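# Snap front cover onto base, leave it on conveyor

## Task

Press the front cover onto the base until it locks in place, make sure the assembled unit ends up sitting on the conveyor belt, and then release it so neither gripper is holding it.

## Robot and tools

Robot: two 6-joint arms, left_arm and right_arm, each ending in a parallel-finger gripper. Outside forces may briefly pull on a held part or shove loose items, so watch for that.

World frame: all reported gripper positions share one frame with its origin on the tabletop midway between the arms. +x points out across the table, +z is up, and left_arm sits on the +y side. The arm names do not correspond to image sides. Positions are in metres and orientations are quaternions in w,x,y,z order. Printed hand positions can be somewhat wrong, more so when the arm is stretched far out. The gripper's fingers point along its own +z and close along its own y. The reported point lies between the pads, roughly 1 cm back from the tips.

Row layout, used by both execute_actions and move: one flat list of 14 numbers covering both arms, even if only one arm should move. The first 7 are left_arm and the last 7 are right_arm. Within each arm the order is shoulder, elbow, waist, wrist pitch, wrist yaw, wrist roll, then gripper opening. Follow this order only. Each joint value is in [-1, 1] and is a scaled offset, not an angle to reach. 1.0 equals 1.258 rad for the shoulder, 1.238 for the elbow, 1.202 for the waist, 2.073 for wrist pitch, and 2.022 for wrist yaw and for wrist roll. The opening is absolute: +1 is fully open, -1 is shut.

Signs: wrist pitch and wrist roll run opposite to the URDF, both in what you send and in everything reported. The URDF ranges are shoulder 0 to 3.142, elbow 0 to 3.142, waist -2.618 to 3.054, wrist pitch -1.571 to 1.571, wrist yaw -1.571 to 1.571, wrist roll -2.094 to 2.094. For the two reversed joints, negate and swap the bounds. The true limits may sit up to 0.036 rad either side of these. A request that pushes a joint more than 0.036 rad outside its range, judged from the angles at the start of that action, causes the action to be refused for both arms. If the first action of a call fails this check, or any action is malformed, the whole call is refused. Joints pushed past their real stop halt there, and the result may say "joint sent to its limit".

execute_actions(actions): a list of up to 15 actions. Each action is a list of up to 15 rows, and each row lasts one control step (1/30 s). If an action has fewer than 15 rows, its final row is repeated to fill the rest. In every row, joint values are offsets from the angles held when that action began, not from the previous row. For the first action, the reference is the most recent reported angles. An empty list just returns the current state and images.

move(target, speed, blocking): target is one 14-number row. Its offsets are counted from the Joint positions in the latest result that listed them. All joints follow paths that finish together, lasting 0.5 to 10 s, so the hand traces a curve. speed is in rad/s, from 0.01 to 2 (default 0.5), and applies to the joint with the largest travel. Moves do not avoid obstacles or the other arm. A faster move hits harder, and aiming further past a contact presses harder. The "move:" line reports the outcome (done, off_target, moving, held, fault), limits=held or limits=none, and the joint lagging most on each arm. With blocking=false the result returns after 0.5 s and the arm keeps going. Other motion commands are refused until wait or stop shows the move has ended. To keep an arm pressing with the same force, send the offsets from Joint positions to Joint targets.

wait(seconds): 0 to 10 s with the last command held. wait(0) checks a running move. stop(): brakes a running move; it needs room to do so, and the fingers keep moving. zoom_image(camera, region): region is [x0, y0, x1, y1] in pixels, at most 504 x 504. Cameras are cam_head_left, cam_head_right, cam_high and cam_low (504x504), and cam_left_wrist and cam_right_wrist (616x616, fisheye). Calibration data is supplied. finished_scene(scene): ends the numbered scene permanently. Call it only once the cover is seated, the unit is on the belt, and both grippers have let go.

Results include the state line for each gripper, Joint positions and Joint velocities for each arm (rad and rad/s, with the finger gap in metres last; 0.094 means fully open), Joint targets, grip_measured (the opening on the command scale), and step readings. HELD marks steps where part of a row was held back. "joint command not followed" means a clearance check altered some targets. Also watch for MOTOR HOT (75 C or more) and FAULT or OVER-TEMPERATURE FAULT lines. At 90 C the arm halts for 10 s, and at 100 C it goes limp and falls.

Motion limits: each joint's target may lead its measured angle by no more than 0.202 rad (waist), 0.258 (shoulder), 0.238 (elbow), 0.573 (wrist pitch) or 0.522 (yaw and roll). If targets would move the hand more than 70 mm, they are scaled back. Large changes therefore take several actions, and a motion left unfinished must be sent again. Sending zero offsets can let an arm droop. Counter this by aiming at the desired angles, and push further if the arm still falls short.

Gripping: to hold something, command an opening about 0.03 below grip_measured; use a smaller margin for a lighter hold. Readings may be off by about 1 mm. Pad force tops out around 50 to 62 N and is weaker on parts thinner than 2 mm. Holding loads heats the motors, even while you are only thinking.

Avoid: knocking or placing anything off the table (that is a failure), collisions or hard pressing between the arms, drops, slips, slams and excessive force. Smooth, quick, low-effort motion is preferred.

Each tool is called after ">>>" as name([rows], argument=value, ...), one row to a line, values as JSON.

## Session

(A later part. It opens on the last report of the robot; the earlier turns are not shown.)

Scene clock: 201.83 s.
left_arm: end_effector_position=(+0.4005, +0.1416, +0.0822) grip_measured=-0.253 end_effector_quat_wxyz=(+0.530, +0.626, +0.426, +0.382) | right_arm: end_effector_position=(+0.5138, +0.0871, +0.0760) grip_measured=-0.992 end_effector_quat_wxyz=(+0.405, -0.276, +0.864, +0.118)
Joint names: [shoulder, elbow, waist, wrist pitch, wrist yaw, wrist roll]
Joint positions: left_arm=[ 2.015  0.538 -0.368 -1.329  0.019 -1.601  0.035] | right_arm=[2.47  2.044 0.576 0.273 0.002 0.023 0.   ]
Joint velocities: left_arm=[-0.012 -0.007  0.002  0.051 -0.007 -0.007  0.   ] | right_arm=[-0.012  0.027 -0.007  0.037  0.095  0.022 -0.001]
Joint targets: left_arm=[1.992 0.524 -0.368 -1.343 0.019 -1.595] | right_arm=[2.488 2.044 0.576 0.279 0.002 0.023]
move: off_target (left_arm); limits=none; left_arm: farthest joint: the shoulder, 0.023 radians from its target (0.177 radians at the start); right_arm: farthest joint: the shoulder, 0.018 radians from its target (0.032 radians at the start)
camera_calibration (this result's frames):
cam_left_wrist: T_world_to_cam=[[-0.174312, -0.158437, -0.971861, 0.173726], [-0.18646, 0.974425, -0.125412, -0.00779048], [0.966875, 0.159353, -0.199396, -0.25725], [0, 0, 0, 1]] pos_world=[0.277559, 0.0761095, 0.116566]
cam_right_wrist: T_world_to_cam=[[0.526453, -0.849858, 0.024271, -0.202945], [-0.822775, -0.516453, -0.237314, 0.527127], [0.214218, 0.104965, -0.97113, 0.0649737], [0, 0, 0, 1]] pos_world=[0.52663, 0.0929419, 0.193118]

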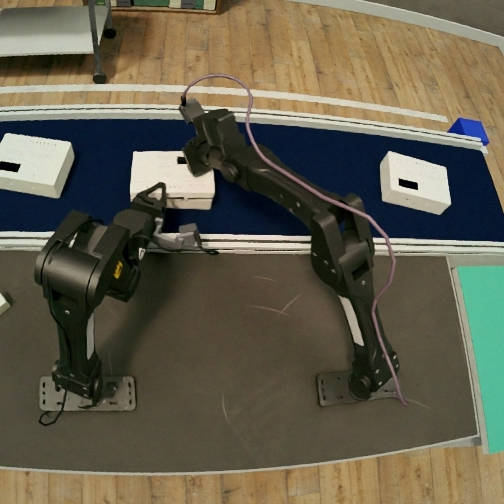

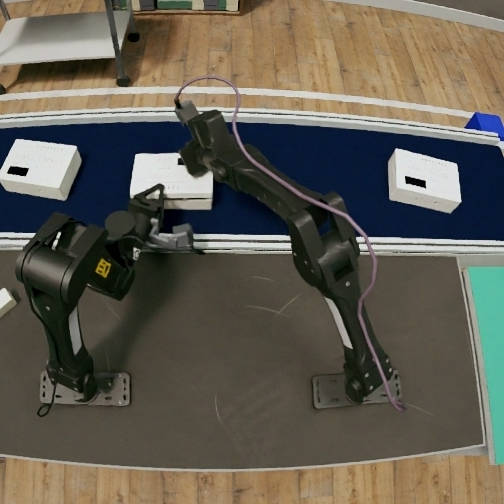

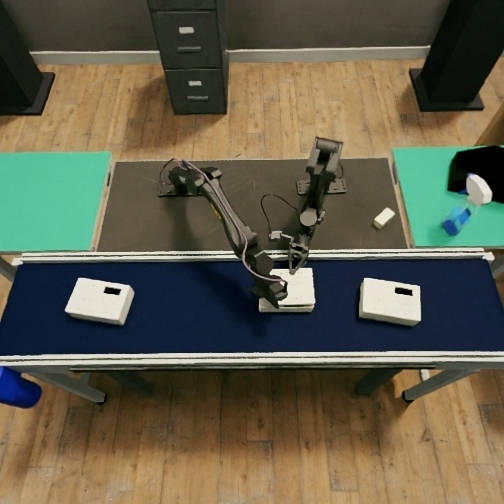

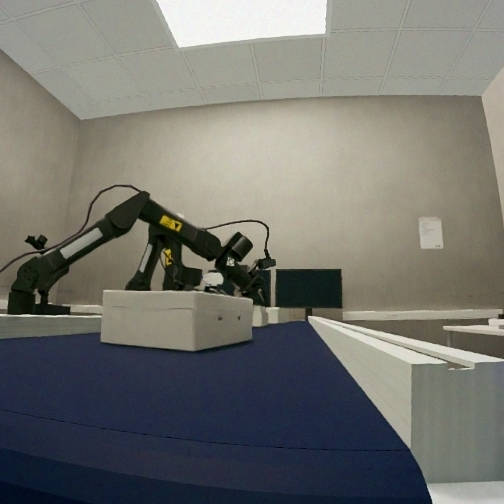

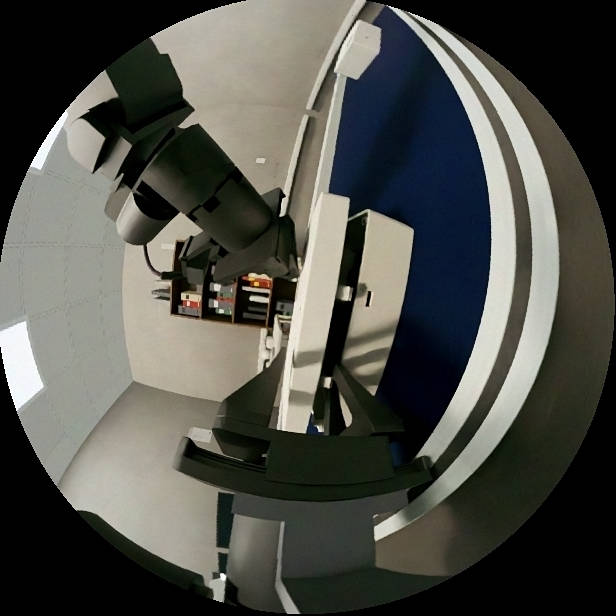

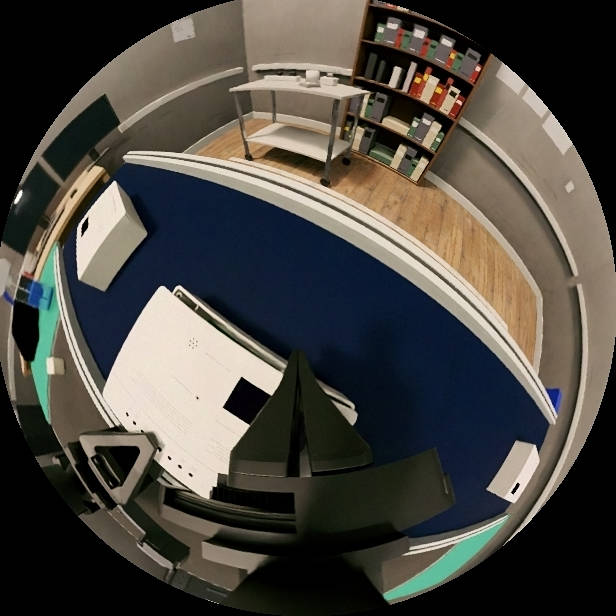

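>>> move(target=[0,0,0,-0.007,0,0,-0.5,-0.06,0,0,0.07,0,0,-1], speed=0.2)

>>> move(target=[0.02,0.056,0,-0.02,0,0,-0.5,0,0,0.04,0,0,0,-1], speed=0.06)

>>> zoom_image(camera="cam_high", region=[220, 240, 330, 335])

>>> zoom_image(camera="cam_head_left", region=[115, 120, 245, 220])

Scene clock: 213.53 s.
left_arm: end_effector_position=(+0.4012, +0.1410, +0.0884) grip_measured=-0.425 end_effector_quat_wxyz=(+0.539, +0.618, +0.423, +0.386) | right_arm: end_effector_position=(+0.4979, +0.0763, +0.0920) grip_measured=-0.992 end_effector_quat_wxyz=(+0.376, -0.280, +0.876, +0.110)
Joint names: [shoulder, elbow, waist, wrist pitch, wrist yaw, wrist roll]
Joint positions: left_arm=[ 2.015  0.538 -0.368 -1.354  0.021 -1.596  0.027] | right_arm=[2.408 2.044 0.576 0.402 0.002 0.023 0.   ]
Joint velocities: left_arm=[-0.002 -0.007 -0.022  0.022  0.095  0.051  0.   ] | right_arm=[-0.002 -0.002 -0.022  0.037 -0.022 -0.066  0.   ]
Joint targets: left_arm=[2.015 0.538 -0.368 -1.344 0.019 -1.601] | right_arm=[2.395 2.044 0.576 0.418 0.002 0.023]
move: done; limits=none; left_arm: farthest joint: the wrist pitch, 0.011 radians from its target (0.014 radians at the start); right_arm: farthest joint: the wrist pitch, 0.016 radians from its target (0.145 radians at the start)
camera_calibration (this result's frames):
cam_left_wrist: T_world_to_cam=[[-0.153048, -0.17087, -0.973334, 0.173133], [-0.182316, 0.972913, -0.142128, -0.00627881], [0.971255, 0.155702, -0.180055, -0.259533], [0, 0, 0, 1]] pos_world=[0.277426, 0.0761019, 0.120894]
cam_right_wrist: T_world_to_cam=[[0.527623, -0.849042, 0.0272418, -0.205121], [-0.834149, -0.5239, -0.172408, 0.512452], [0.160654, 0.0682427, -0.984649, 0.115713], [0, 0, 0, 1]] pos_world=[0.517098, 0.0864209, 0.207875]

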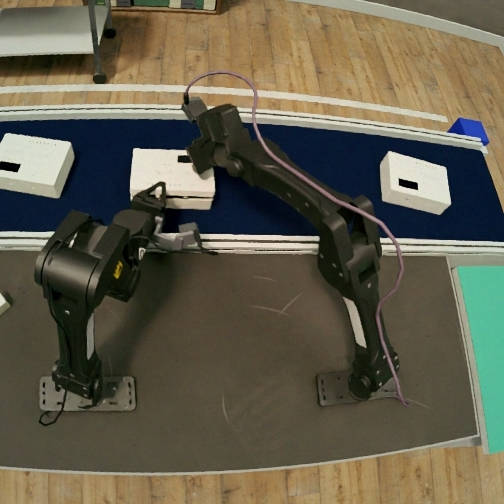

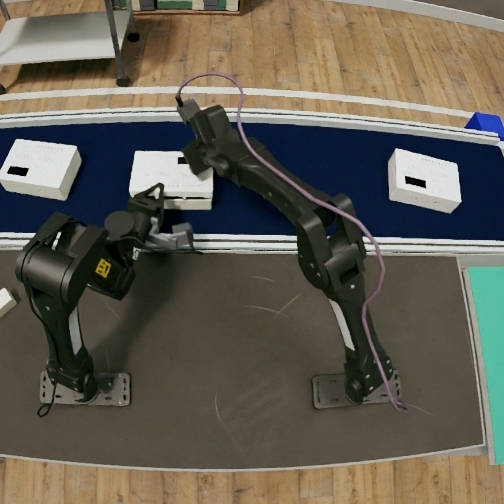

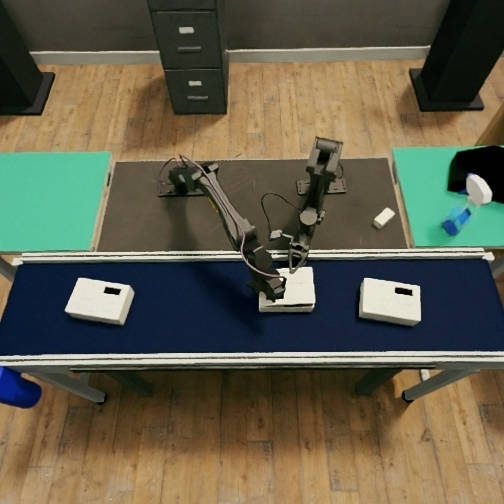

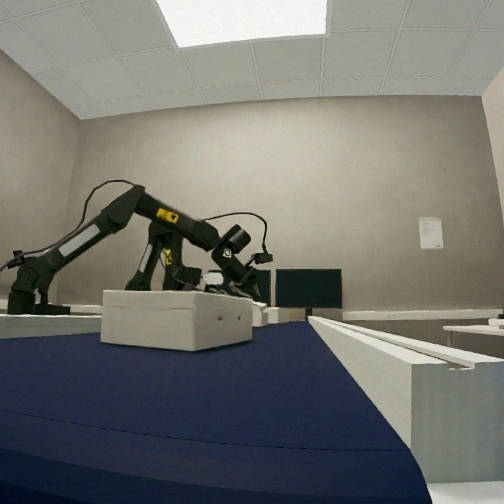

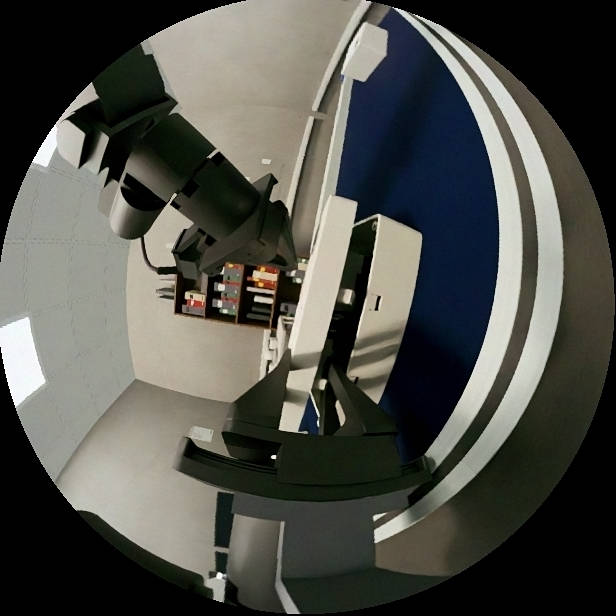

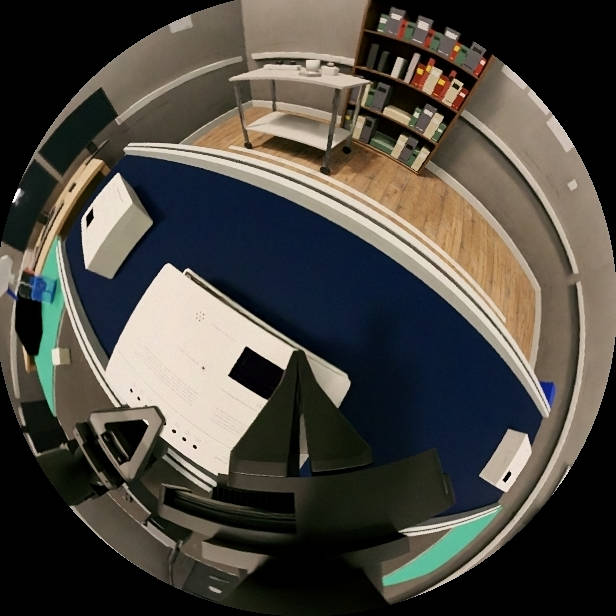

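Scene clock: 215.03 s.
left_arm: end_effector_position=(+0.4106, +0.1378, +0.0910) grip_measured=-0.429 end_effector_quat_wxyz=(+0.544, +0.614, +0.418, +0.391) | right_arm: end_effector_position=(+0.4828, +0.0975, +0.0920) grip_measured=-0.992 end_effector_quat_wxyz=(+0.374, -0.298, +0.871, +0.117)
Joint names: [shoulder, elbow, waist, wrist pitch, wrist yaw, wrist roll]
Joint positions: left_arm=[ 2.042  0.579 -0.368 -1.36   0.021 -1.599  0.027] | right_arm=[2.408 2.044 0.616 0.402 0.002 0.023 0.   ]
Joint velocities: left_arm=[-0.012 -0.022 -0.012 -0.007  0.037  0.037 -0.   ] | right_arm=[-0.002  0.017 -0.002  0.037  0.037 -0.037  0.   ]
Joint targets: left_arm=[2.041 0.608 -0.368 -1.396 0.021 -1.596] | right_arm=[2.408 2.044 0.624 0.402 0.002 0.023]
move: off_target (left_arm); limits=none; left_arm: farthest joint: the wrist pitch, 0.035 radians from its target (0.041 radians at the start); right_arm: farthest joint: the waist, 0.008 radians from its target (0.048 radians at the start)
camera_calibration (this result's frames):
cam_left_wrist: T_world_to_cam=[[-0.134736, -0.17357, -0.975561, 0.16957], [-0.179202, 0.972573, -0.148288, -0.00171026], [0.974542, 0.154842, -0.162145, -0.270646], [0, 0, 0, 1]] pos_world=[0.286296, 0.073003, 0.121288]
cam_right_wrist: T_world_to_cam=[[0.561515, -0.827018, 0.0272418, -0.197596], [-0.812288, -0.557193, -0.172408, 0.503689], [0.157763, 0.0746814, -0.984649, 0.117455], [0, 0, 0, 1]] pos_world=[0.501564, 0.108465, 0.207875]

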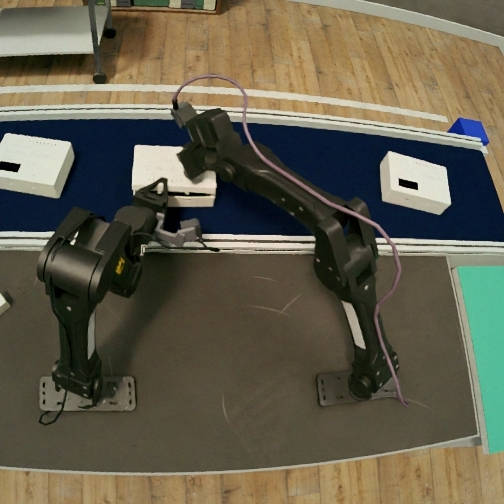

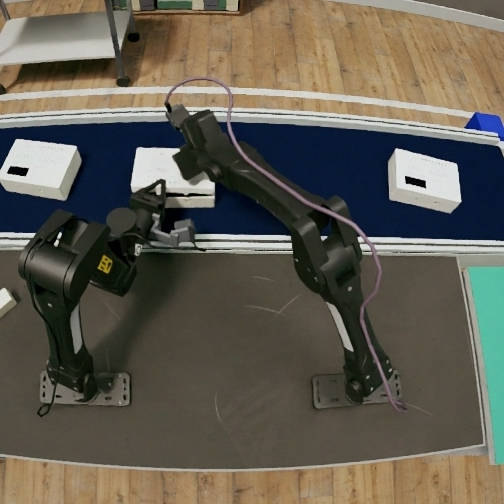

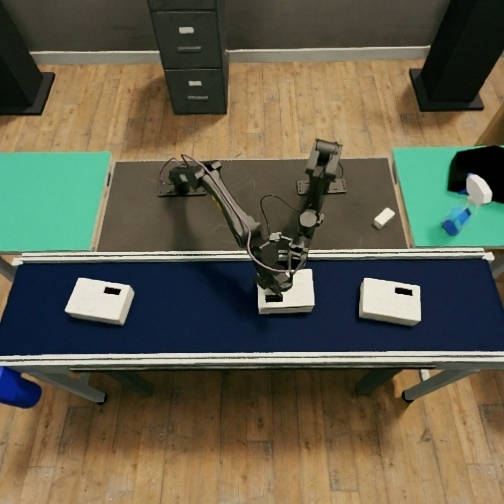

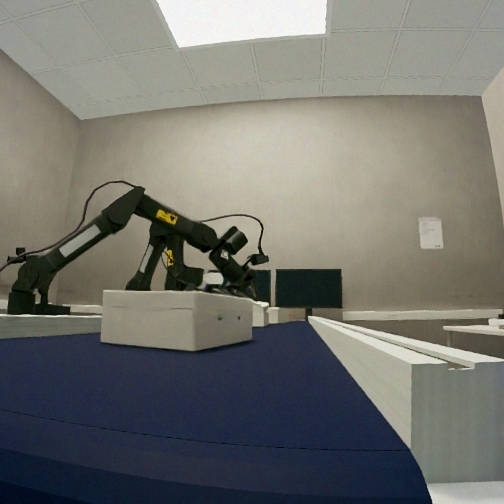

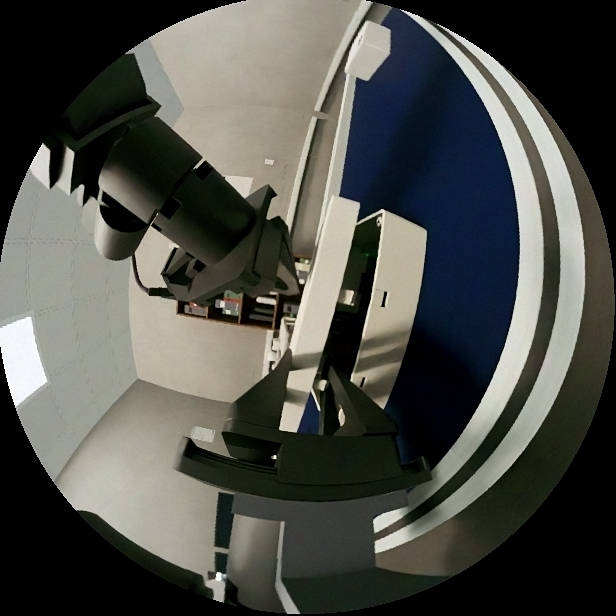

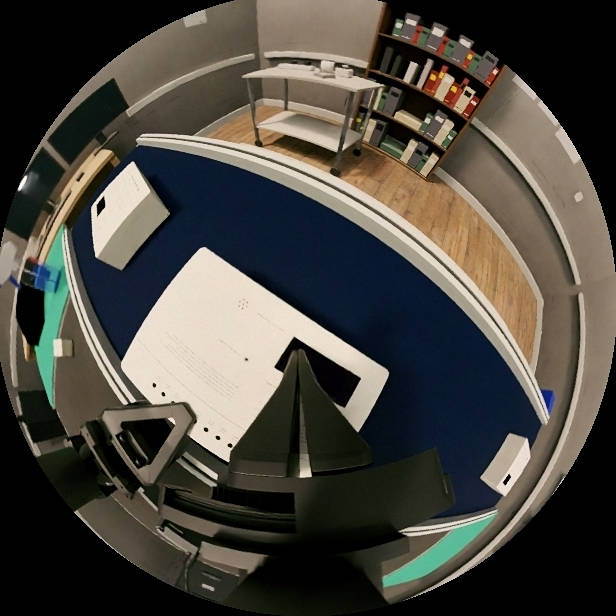

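Region (220, 240, 330, 335) of cam_high's 504x504 image, scaled by 4.582, with more detail than that image has; it fills the top 435 rows of this view, and the rest is white.

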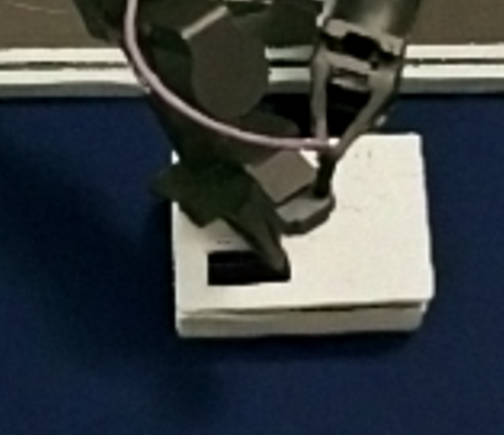

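Region (115, 120, 245, 220) of cam_head_left's 504x504 image, scaled by 3.877, with more detail than that image has; it fills the top 388 rows of this view, and the rest is white.

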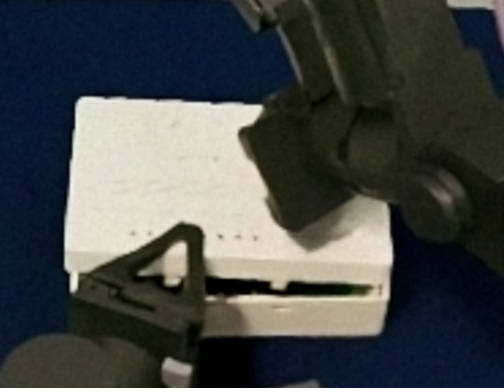

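>>> move(target=[0,0.02,0,-0.012,0,0,-0.25,0.075,0,0,-0.02,0,0,-1], speed=0.08)

>>> move(target=[0,0.02,-0.05,-0.012,0,0,-0.25,0.04,0,0,0.015,0,0,-1], speed=0.1)

>>> zoom_image(camera="cam_high", region=[220, 240, 330, 335])

>>> zoom_image(camera="cam_head_left", region=[115, 120, 245, 220])

Scene clock: 222.50 s.
left_arm: end_effector_position=(+0.4107, +0.1377, +0.0918) grip_measured=-0.253 end_effector_quat_wxyz=(+0.544, +0.614, +0.416, +0.393) | right_arm: end_effector_position=(+0.4958, +0.1065, +0.0805) grip_measured=-0.992 end_effector_quat_wxyz=(+0.398, -0.294, +0.860, +0.124)
Joint names: [shoulder, elbow, waist, wrist pitch, wrist yaw, wrist roll]
Joint positions: left_arm=[ 2.042  0.579 -0.368 -1.364  0.021 -1.603  0.035] | right_arm=[2.456 2.044 0.616 0.299 0.005 0.023 0.   ]
Joint velocities: left_arm=[-0.007 -0.002  0.002  0.007 -0.007  0.051  0.001] | right_arm=[ 0.002  0.007 -0.007  0.051  0.022  0.022 -0.001]
Joint targets: left_arm=[2.042 0.603 -0.368 -1.385 0.020 -1.599] | right_arm=[2.502 2.044 0.616 0.361 0.002 0.023]
move: off_target (left_arm, right_arm); limits=none; left_arm: farthest joint: the elbow, 0.025 radians from its target (0.025 radians at the start); right_arm: farthest joint: the wrist pitch, 0.062 radians from its target (0.041 radians at the start)
camera_calibration (this result's frames):
cam_left_wrist: T_world_to_cam=[[-0.130561, -0.171459, -0.976502, 0.168471], [-0.177843, 0.973007, -0.147067, -0.00221433], [0.975359, 0.154462, -0.157529, -0.271259], [0, 0, 0, 1]] pos_world=[0.286177, 0.0729397, 0.121455]
cam_right_wrist: T_world_to_cam=[[0.558406, -0.829129, 0.0269669, -0.195406], [-0.804417, -0.549134, -0.226639, 0.516842], [0.202722, 0.104864, -0.973605, 0.0770757], [0, 0, 0, 1]] pos_world=[0.509248, 0.113716, 0.197448]

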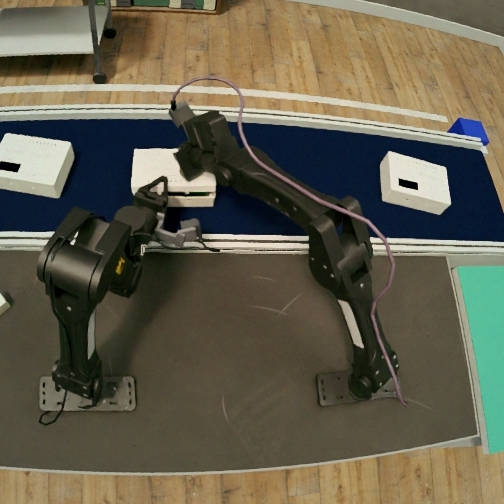

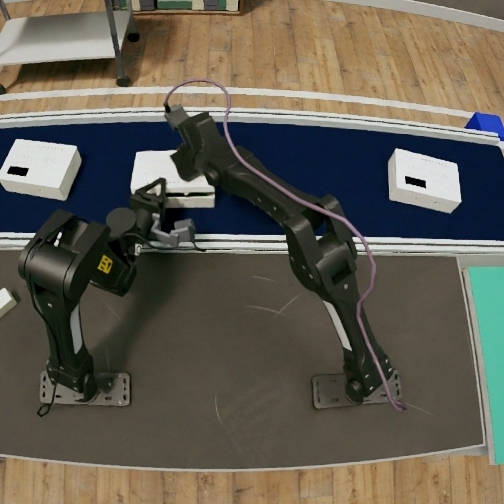

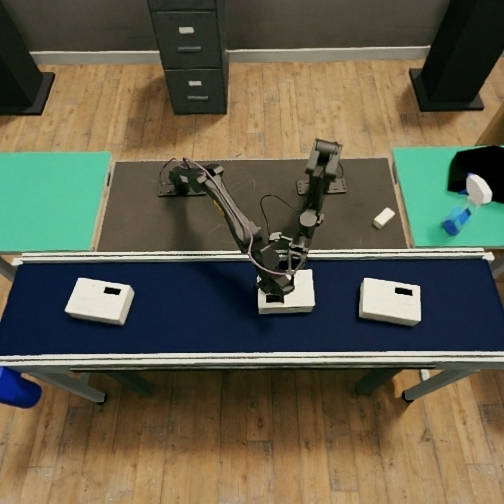

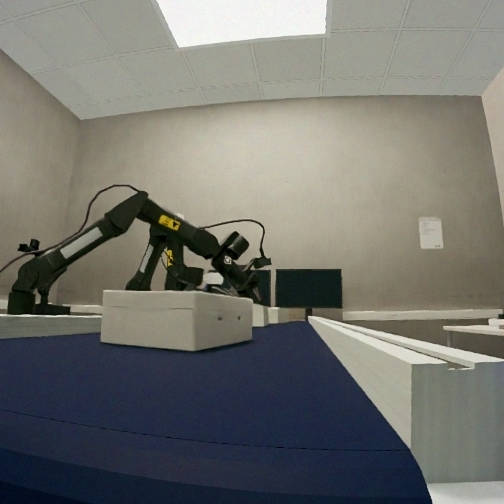

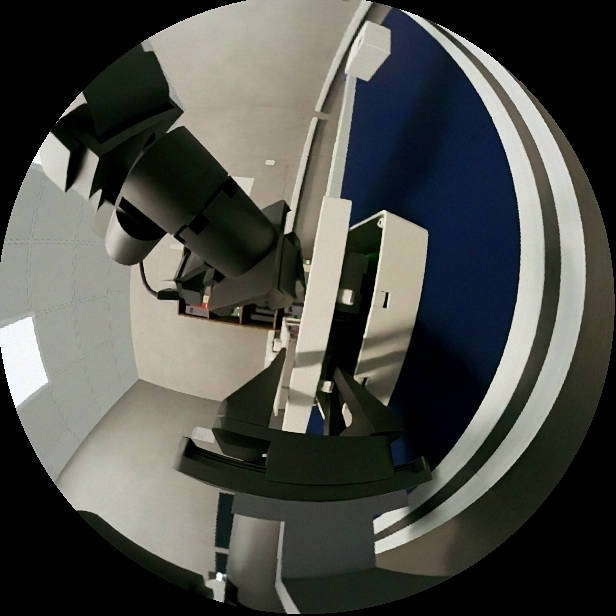

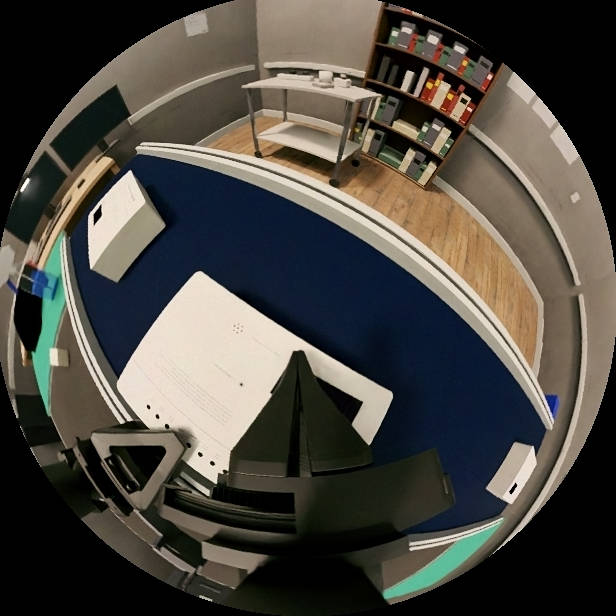

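Scene clock: 223.43 s.
left_arm: end_effector_position=(+0.4029, +0.1169, +0.0918) grip_measured=-0.253 end_effector_quat_wxyz=(+0.552, +0.624, +0.401, +0.382) | right_arm: end_effector_position=(+0.4987, +0.1086, +0.0793) grip_measured=-0.992 end_effector_quat_wxyz=(+0.405, -0.293, +0.857, +0.126)
Joint names: [shoulder, elbow, waist, wrist pitch, wrist yaw, wrist roll]
Joint positions: left_arm=[ 2.042  0.579 -0.416 -1.364  0.018 -1.607  0.035] | right_arm=[2.465 2.044 0.616 0.274 0.005 0.023 0.   ]
Joint velocities: left_arm=[ 0.007 -0.007  0.007 -0.007 -0.051 -0.051  0.001] | right_arm=[-0.007  0.007 -0.017  0.007  0.037  0.022 -0.   ]
Joint targets: left_arm=[2.042 0.603 -0.428 -1.388 0.021 -1.603] | right_arm=[2.506 2.044 0.616 0.329 0.005 0.023]
move: off_target (left_arm, right_arm); limits=none; left_arm: farthest joint: the elbow, 0.025 radians from its target (0.025 radians at the start); right_arm: farthest joint: the wrist pitch, 0.056 radians from its target (0.031 radians at the start)
camera_calibration (this result's frames):
cam_left_wrist: T_world_to_cam=[[-0.136612, -0.161291, -0.977406, 0.16521], [-0.132833, 0.980728, -0.143273, -0.002697], [0.981678, 0.110259, -0.155404, -0.258012], [0, 0, 0, 1]] pos_world=[0.275496, 0.05774, 0.120995]
cam_right_wrist: T_world_to_cam=[[0.558071, -0.829377, 0.0262764, -0.194966], [-0.801471, -0.546956, -0.241834, 0.519609], [0.214943, 0.113901, -0.969962, 0.0677371], [0, 0, 0, 1]] pos_world=[0.510697, 0.114788, 0.196484]

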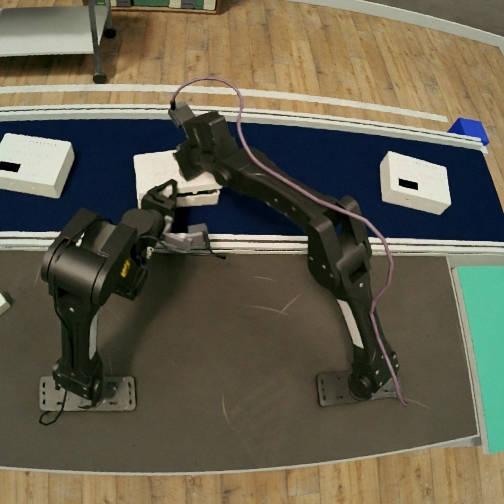

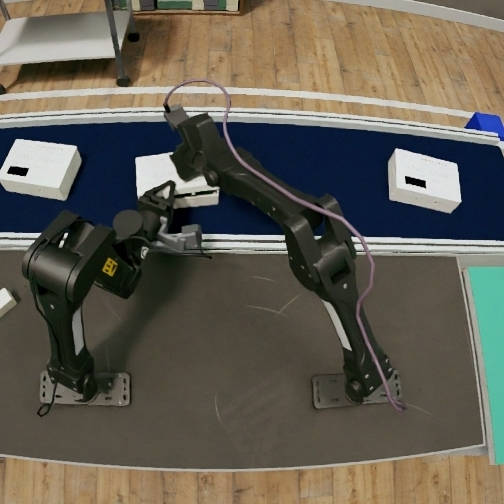

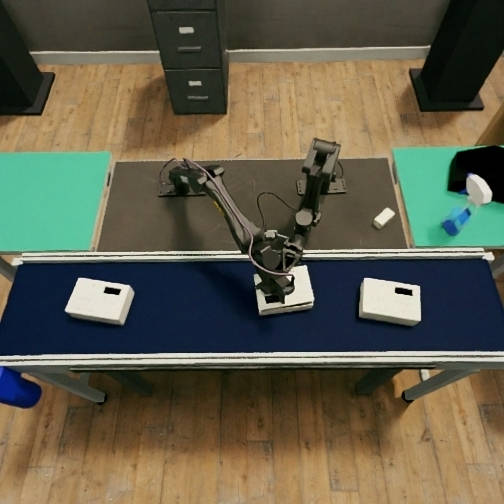

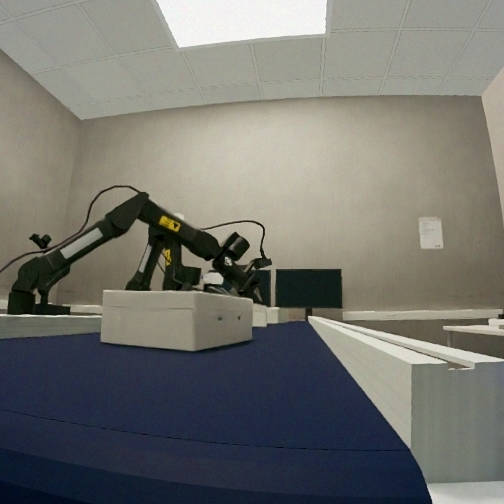

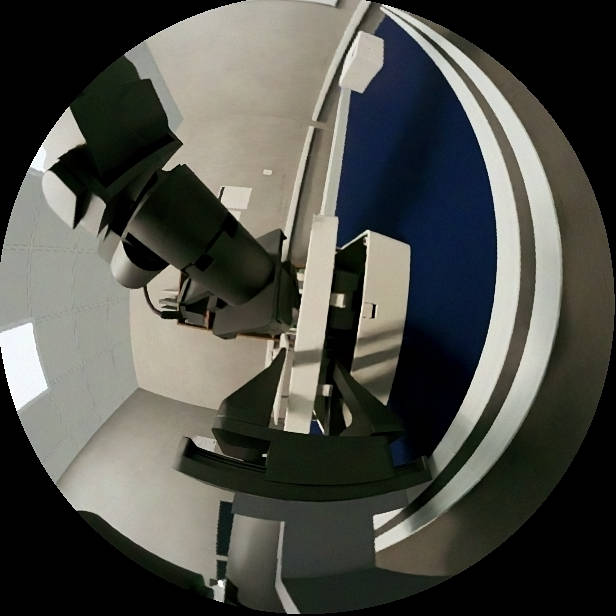

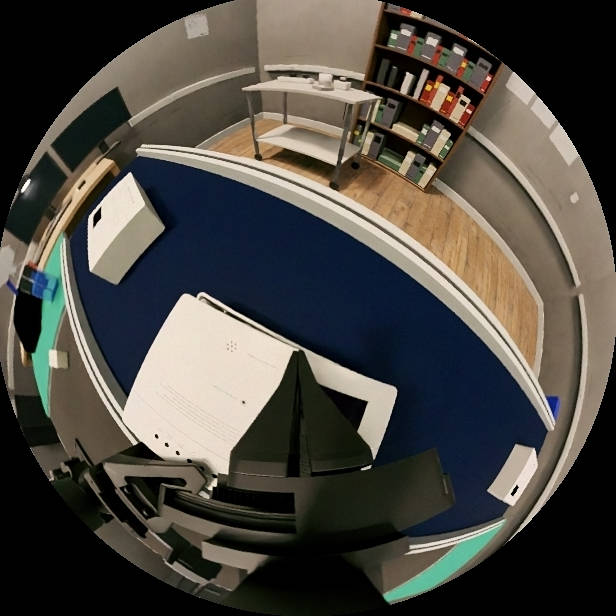

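Region (220, 240, 330, 335) of cam_high's 504x504 image, scaled by 4.582, with more detail than that image has; it fills the top 435 rows of this view, and the rest is white.

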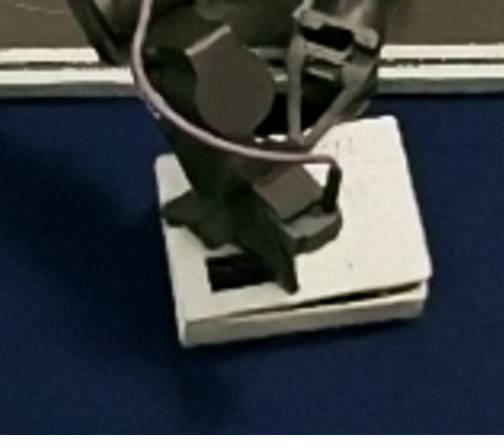

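Region (115, 120, 245, 220) of cam_head_left's 504x504 image, scaled by 3.877, with more detail than that image has; it fills the top 388 rows of this view, and the rest is white.

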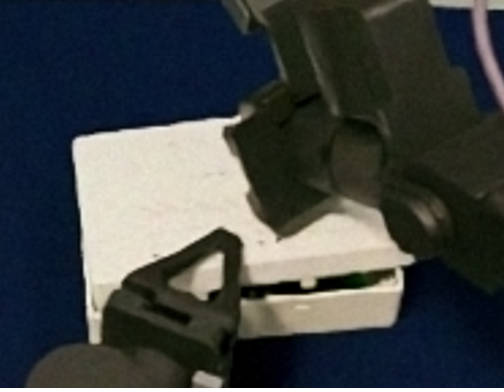

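>>> move(target=[0,0.02,0,-0.012,0,0,-0.25,-0.3,0.05,0,0.1,0,-0.15,-1], speed=0.4)

>>> move(target=[0,0.02,0,-0.012,0,0,-0.25,0.14,0.095,0.14,0.215,0,-0.2,1], speed=0.4)

Scene clock: 238.23 s.
left_arm: end_effector_position=(+0.4028, +0.1169, +0.0909) grip_measured=-0.253 end_effector_quat_wxyz=(+0.550, +0.626, +0.400, +0.382) | right_arm: end_effector_position=(+0.4613, +0.0810, +0.3016) grip_measured=-0.992 end_effector_quat_wxyz=(+0.477, -0.152, +0.834, +0.231)
Joint names: [shoulder, elbow, waist, wrist pitch, wrist yaw, wrist roll]
Joint positions: left_arm=[ 2.042  0.579 -0.416 -1.36   0.018 -1.61   0.035] | right_arm=[ 2.087  2.096  0.616  0.462  0.005 -0.273  0.   ]
Joint velocities: left_arm=[-0.007  0.007 -0.007  0.022  0.037  0.066 -0.   ] | right_arm=[-0.002 -0.007 -0.012  0.022 -0.081  0.081  0.001]
Joint targets: left_arm=[2.042 0.603 -0.416 -1.389 0.018 -1.607] | right_arm=[2.088 2.105 0.616 0.481 0.005 -0.280]
move: off_target (left_arm); limits=none; left_arm: farthest joint: the wrist pitch, 0.029 radians from its target (0.025 radians at the start); right_arm: farthest joint: the wrist pitch, 0.019 radians from its target (0.207 radians at the start)
camera_calibration (this result's frames):
cam_left_wrist: T_world_to_cam=[[-0.138987, -0.157137, -0.977748, 0.164783], [-0.132864, 0.981363, -0.138831, -0.00334461], [0.981341, 0.110612, -0.157274, -0.257809], [0, 0, 0, 1]] pos_world=[0.275456, 0.0576925, 0.120105]
cam_right_wrist: T_world_to_cam=[[0.424289, -0.871132, -0.247201, -0.0553098], [-0.854713, -0.295106, -0.427057, 0.588263], [0.299072, 0.392481, -0.869778, 0.202902], [0, 0, 0, 1]] pos_world=[0.465581, 0.0457829, 0.414029]

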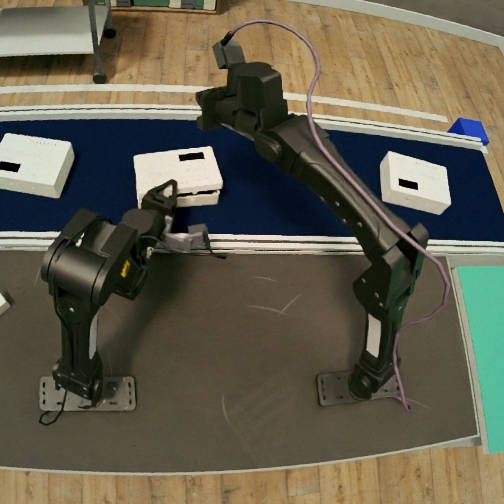

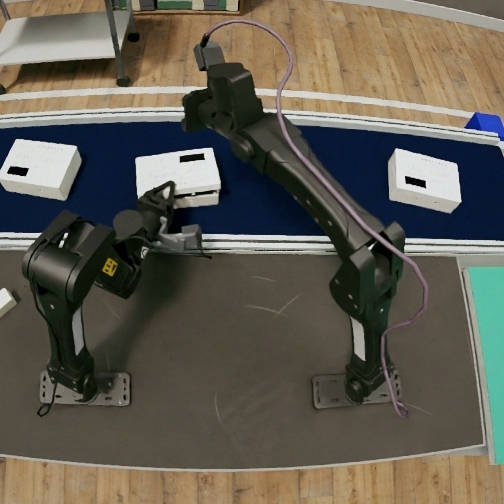

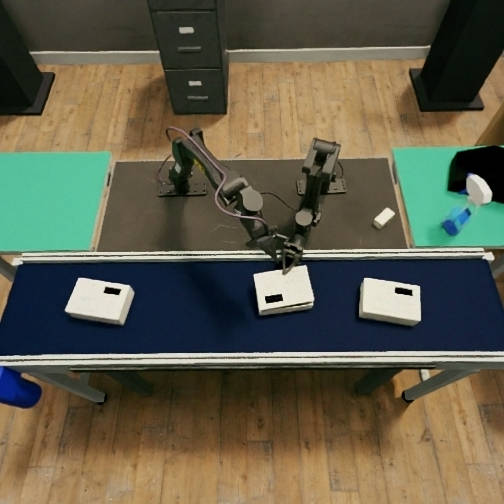

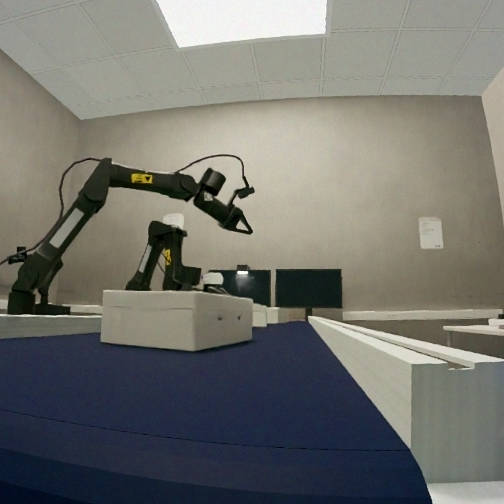

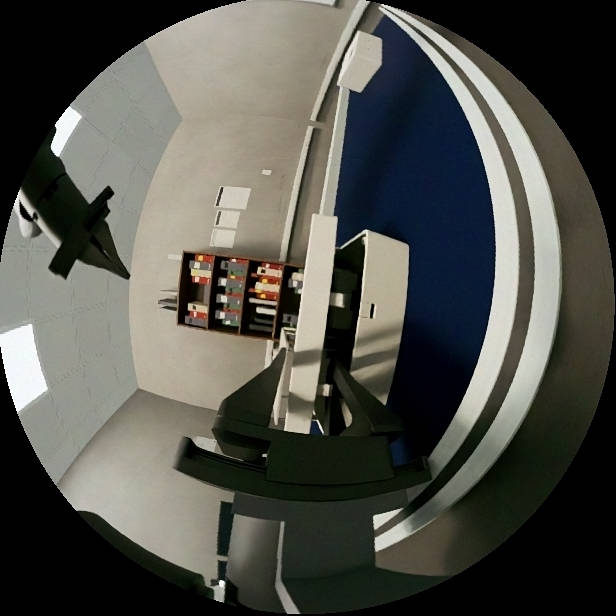

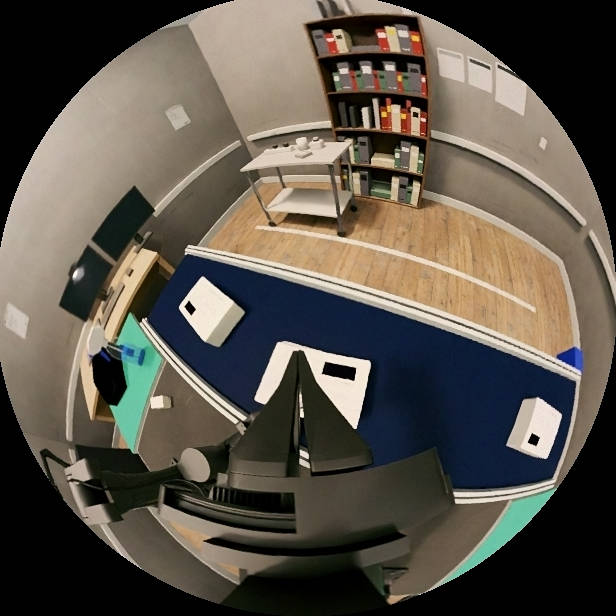

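Scene clock: 240.07 s.
left_arm: end_effector_position=(+0.4027, +0.1169, +0.0900) grip_measured=-0.253 end_effector_quat_wxyz=(+0.549, +0.627, +0.400, +0.382) | right_arm: end_effector_position=(+0.3667, +0.1291, +0.1654) grip_measured=+1.000 end_effector_quat_wxyz=(+0.227, -0.061, +0.951, +0.202)
Joint names: [shoulder, elbow, waist, wrist pitch, wrist yaw, wrist roll]
Joint positions: left_arm=[ 2.042  0.579 -0.416 -1.356  0.018 -1.612  0.035] | right_arm=[ 2.254  2.192  0.781  0.892  0.005 -0.672  0.094]
Joint velocities: left_arm=[ 0.012 -0.022  0.002  0.037  0.022  0.095  0.   ] | right_arm=[ 0.007  0.002 -0.002  0.066 -0.037  0.007  0.   ]
Joint targets: left_arm=[2.042 0.603 -0.416 -1.384 0.018 -1.610] | right_arm=[2.263 2.214 0.784 0.908 0.005 -0.677]
move: off_target (left_arm, right_arm); limits=none; left_arm: farthest joint: the wrist pitch, 0.029 radians from its target (0.025 radians at the start); right_arm: farthest joint: the elbow, 0.021 radians from its target (0.117 radians at the start)
camera_calibration (this result's frames):
cam_left_wrist: T_world_to_cam=[[-0.141153, -0.153466, -0.978021, 0.164415], [-0.132885, 0.981908, -0.134897, -0.0039159], [0.981029, 0.110923, -0.158992, -0.257619], [0, 0, 0, 1]] pos_world=[0.275419, 0.057653, 0.119313]
cam_right_wrist: T_world_to_cam=[[0.160291, -0.929036, -0.333466, 0.111623], [-0.967582, -0.214688, 0.13302, 0.401868], [-0.195171, 0.301334, -0.933331, 0.297343], [0, 0, 0, 1]] pos_world=[0.428981, 0.100378, 0.261286]

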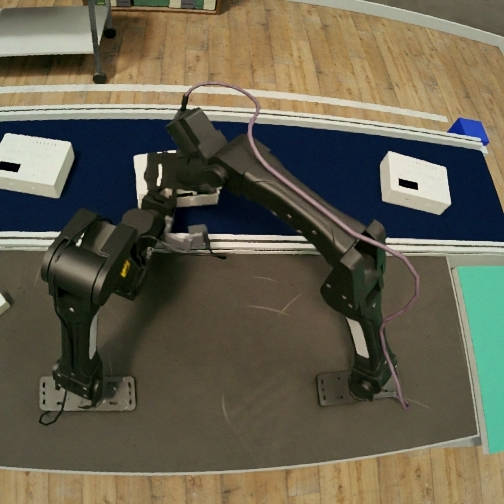

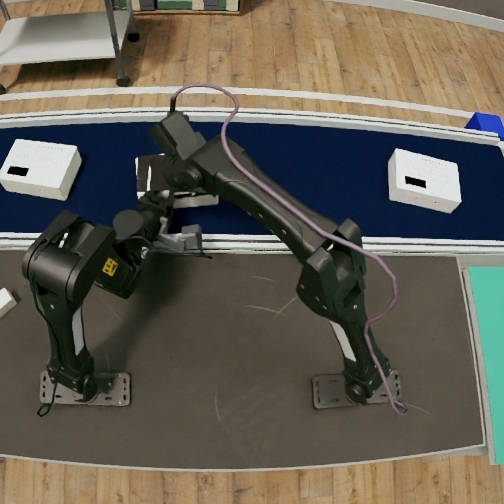

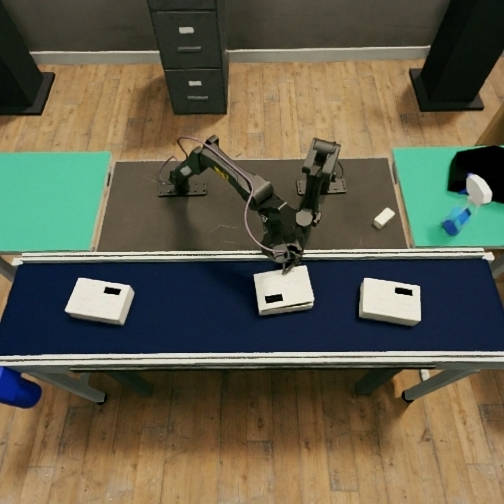

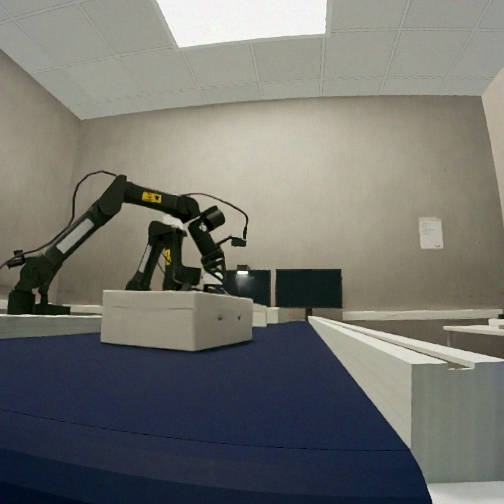

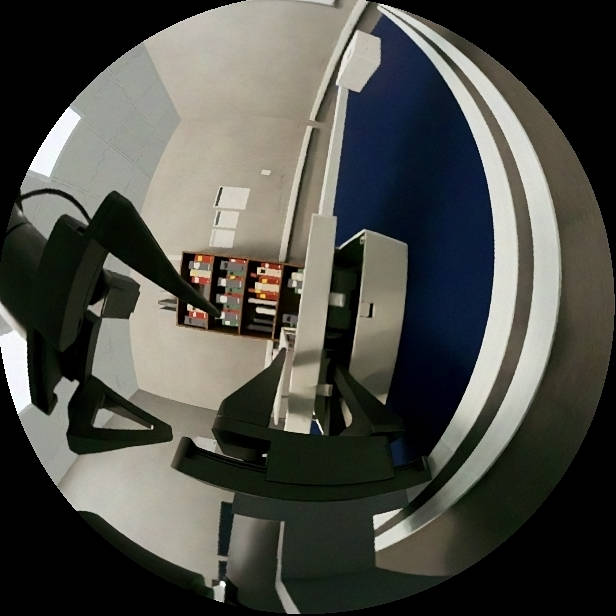

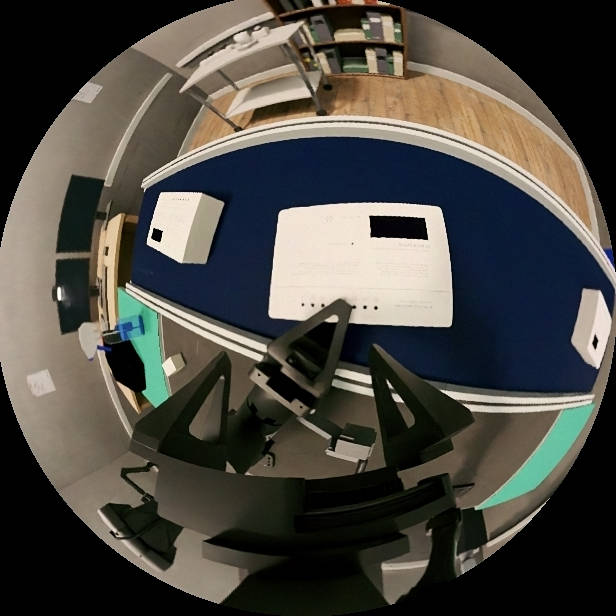

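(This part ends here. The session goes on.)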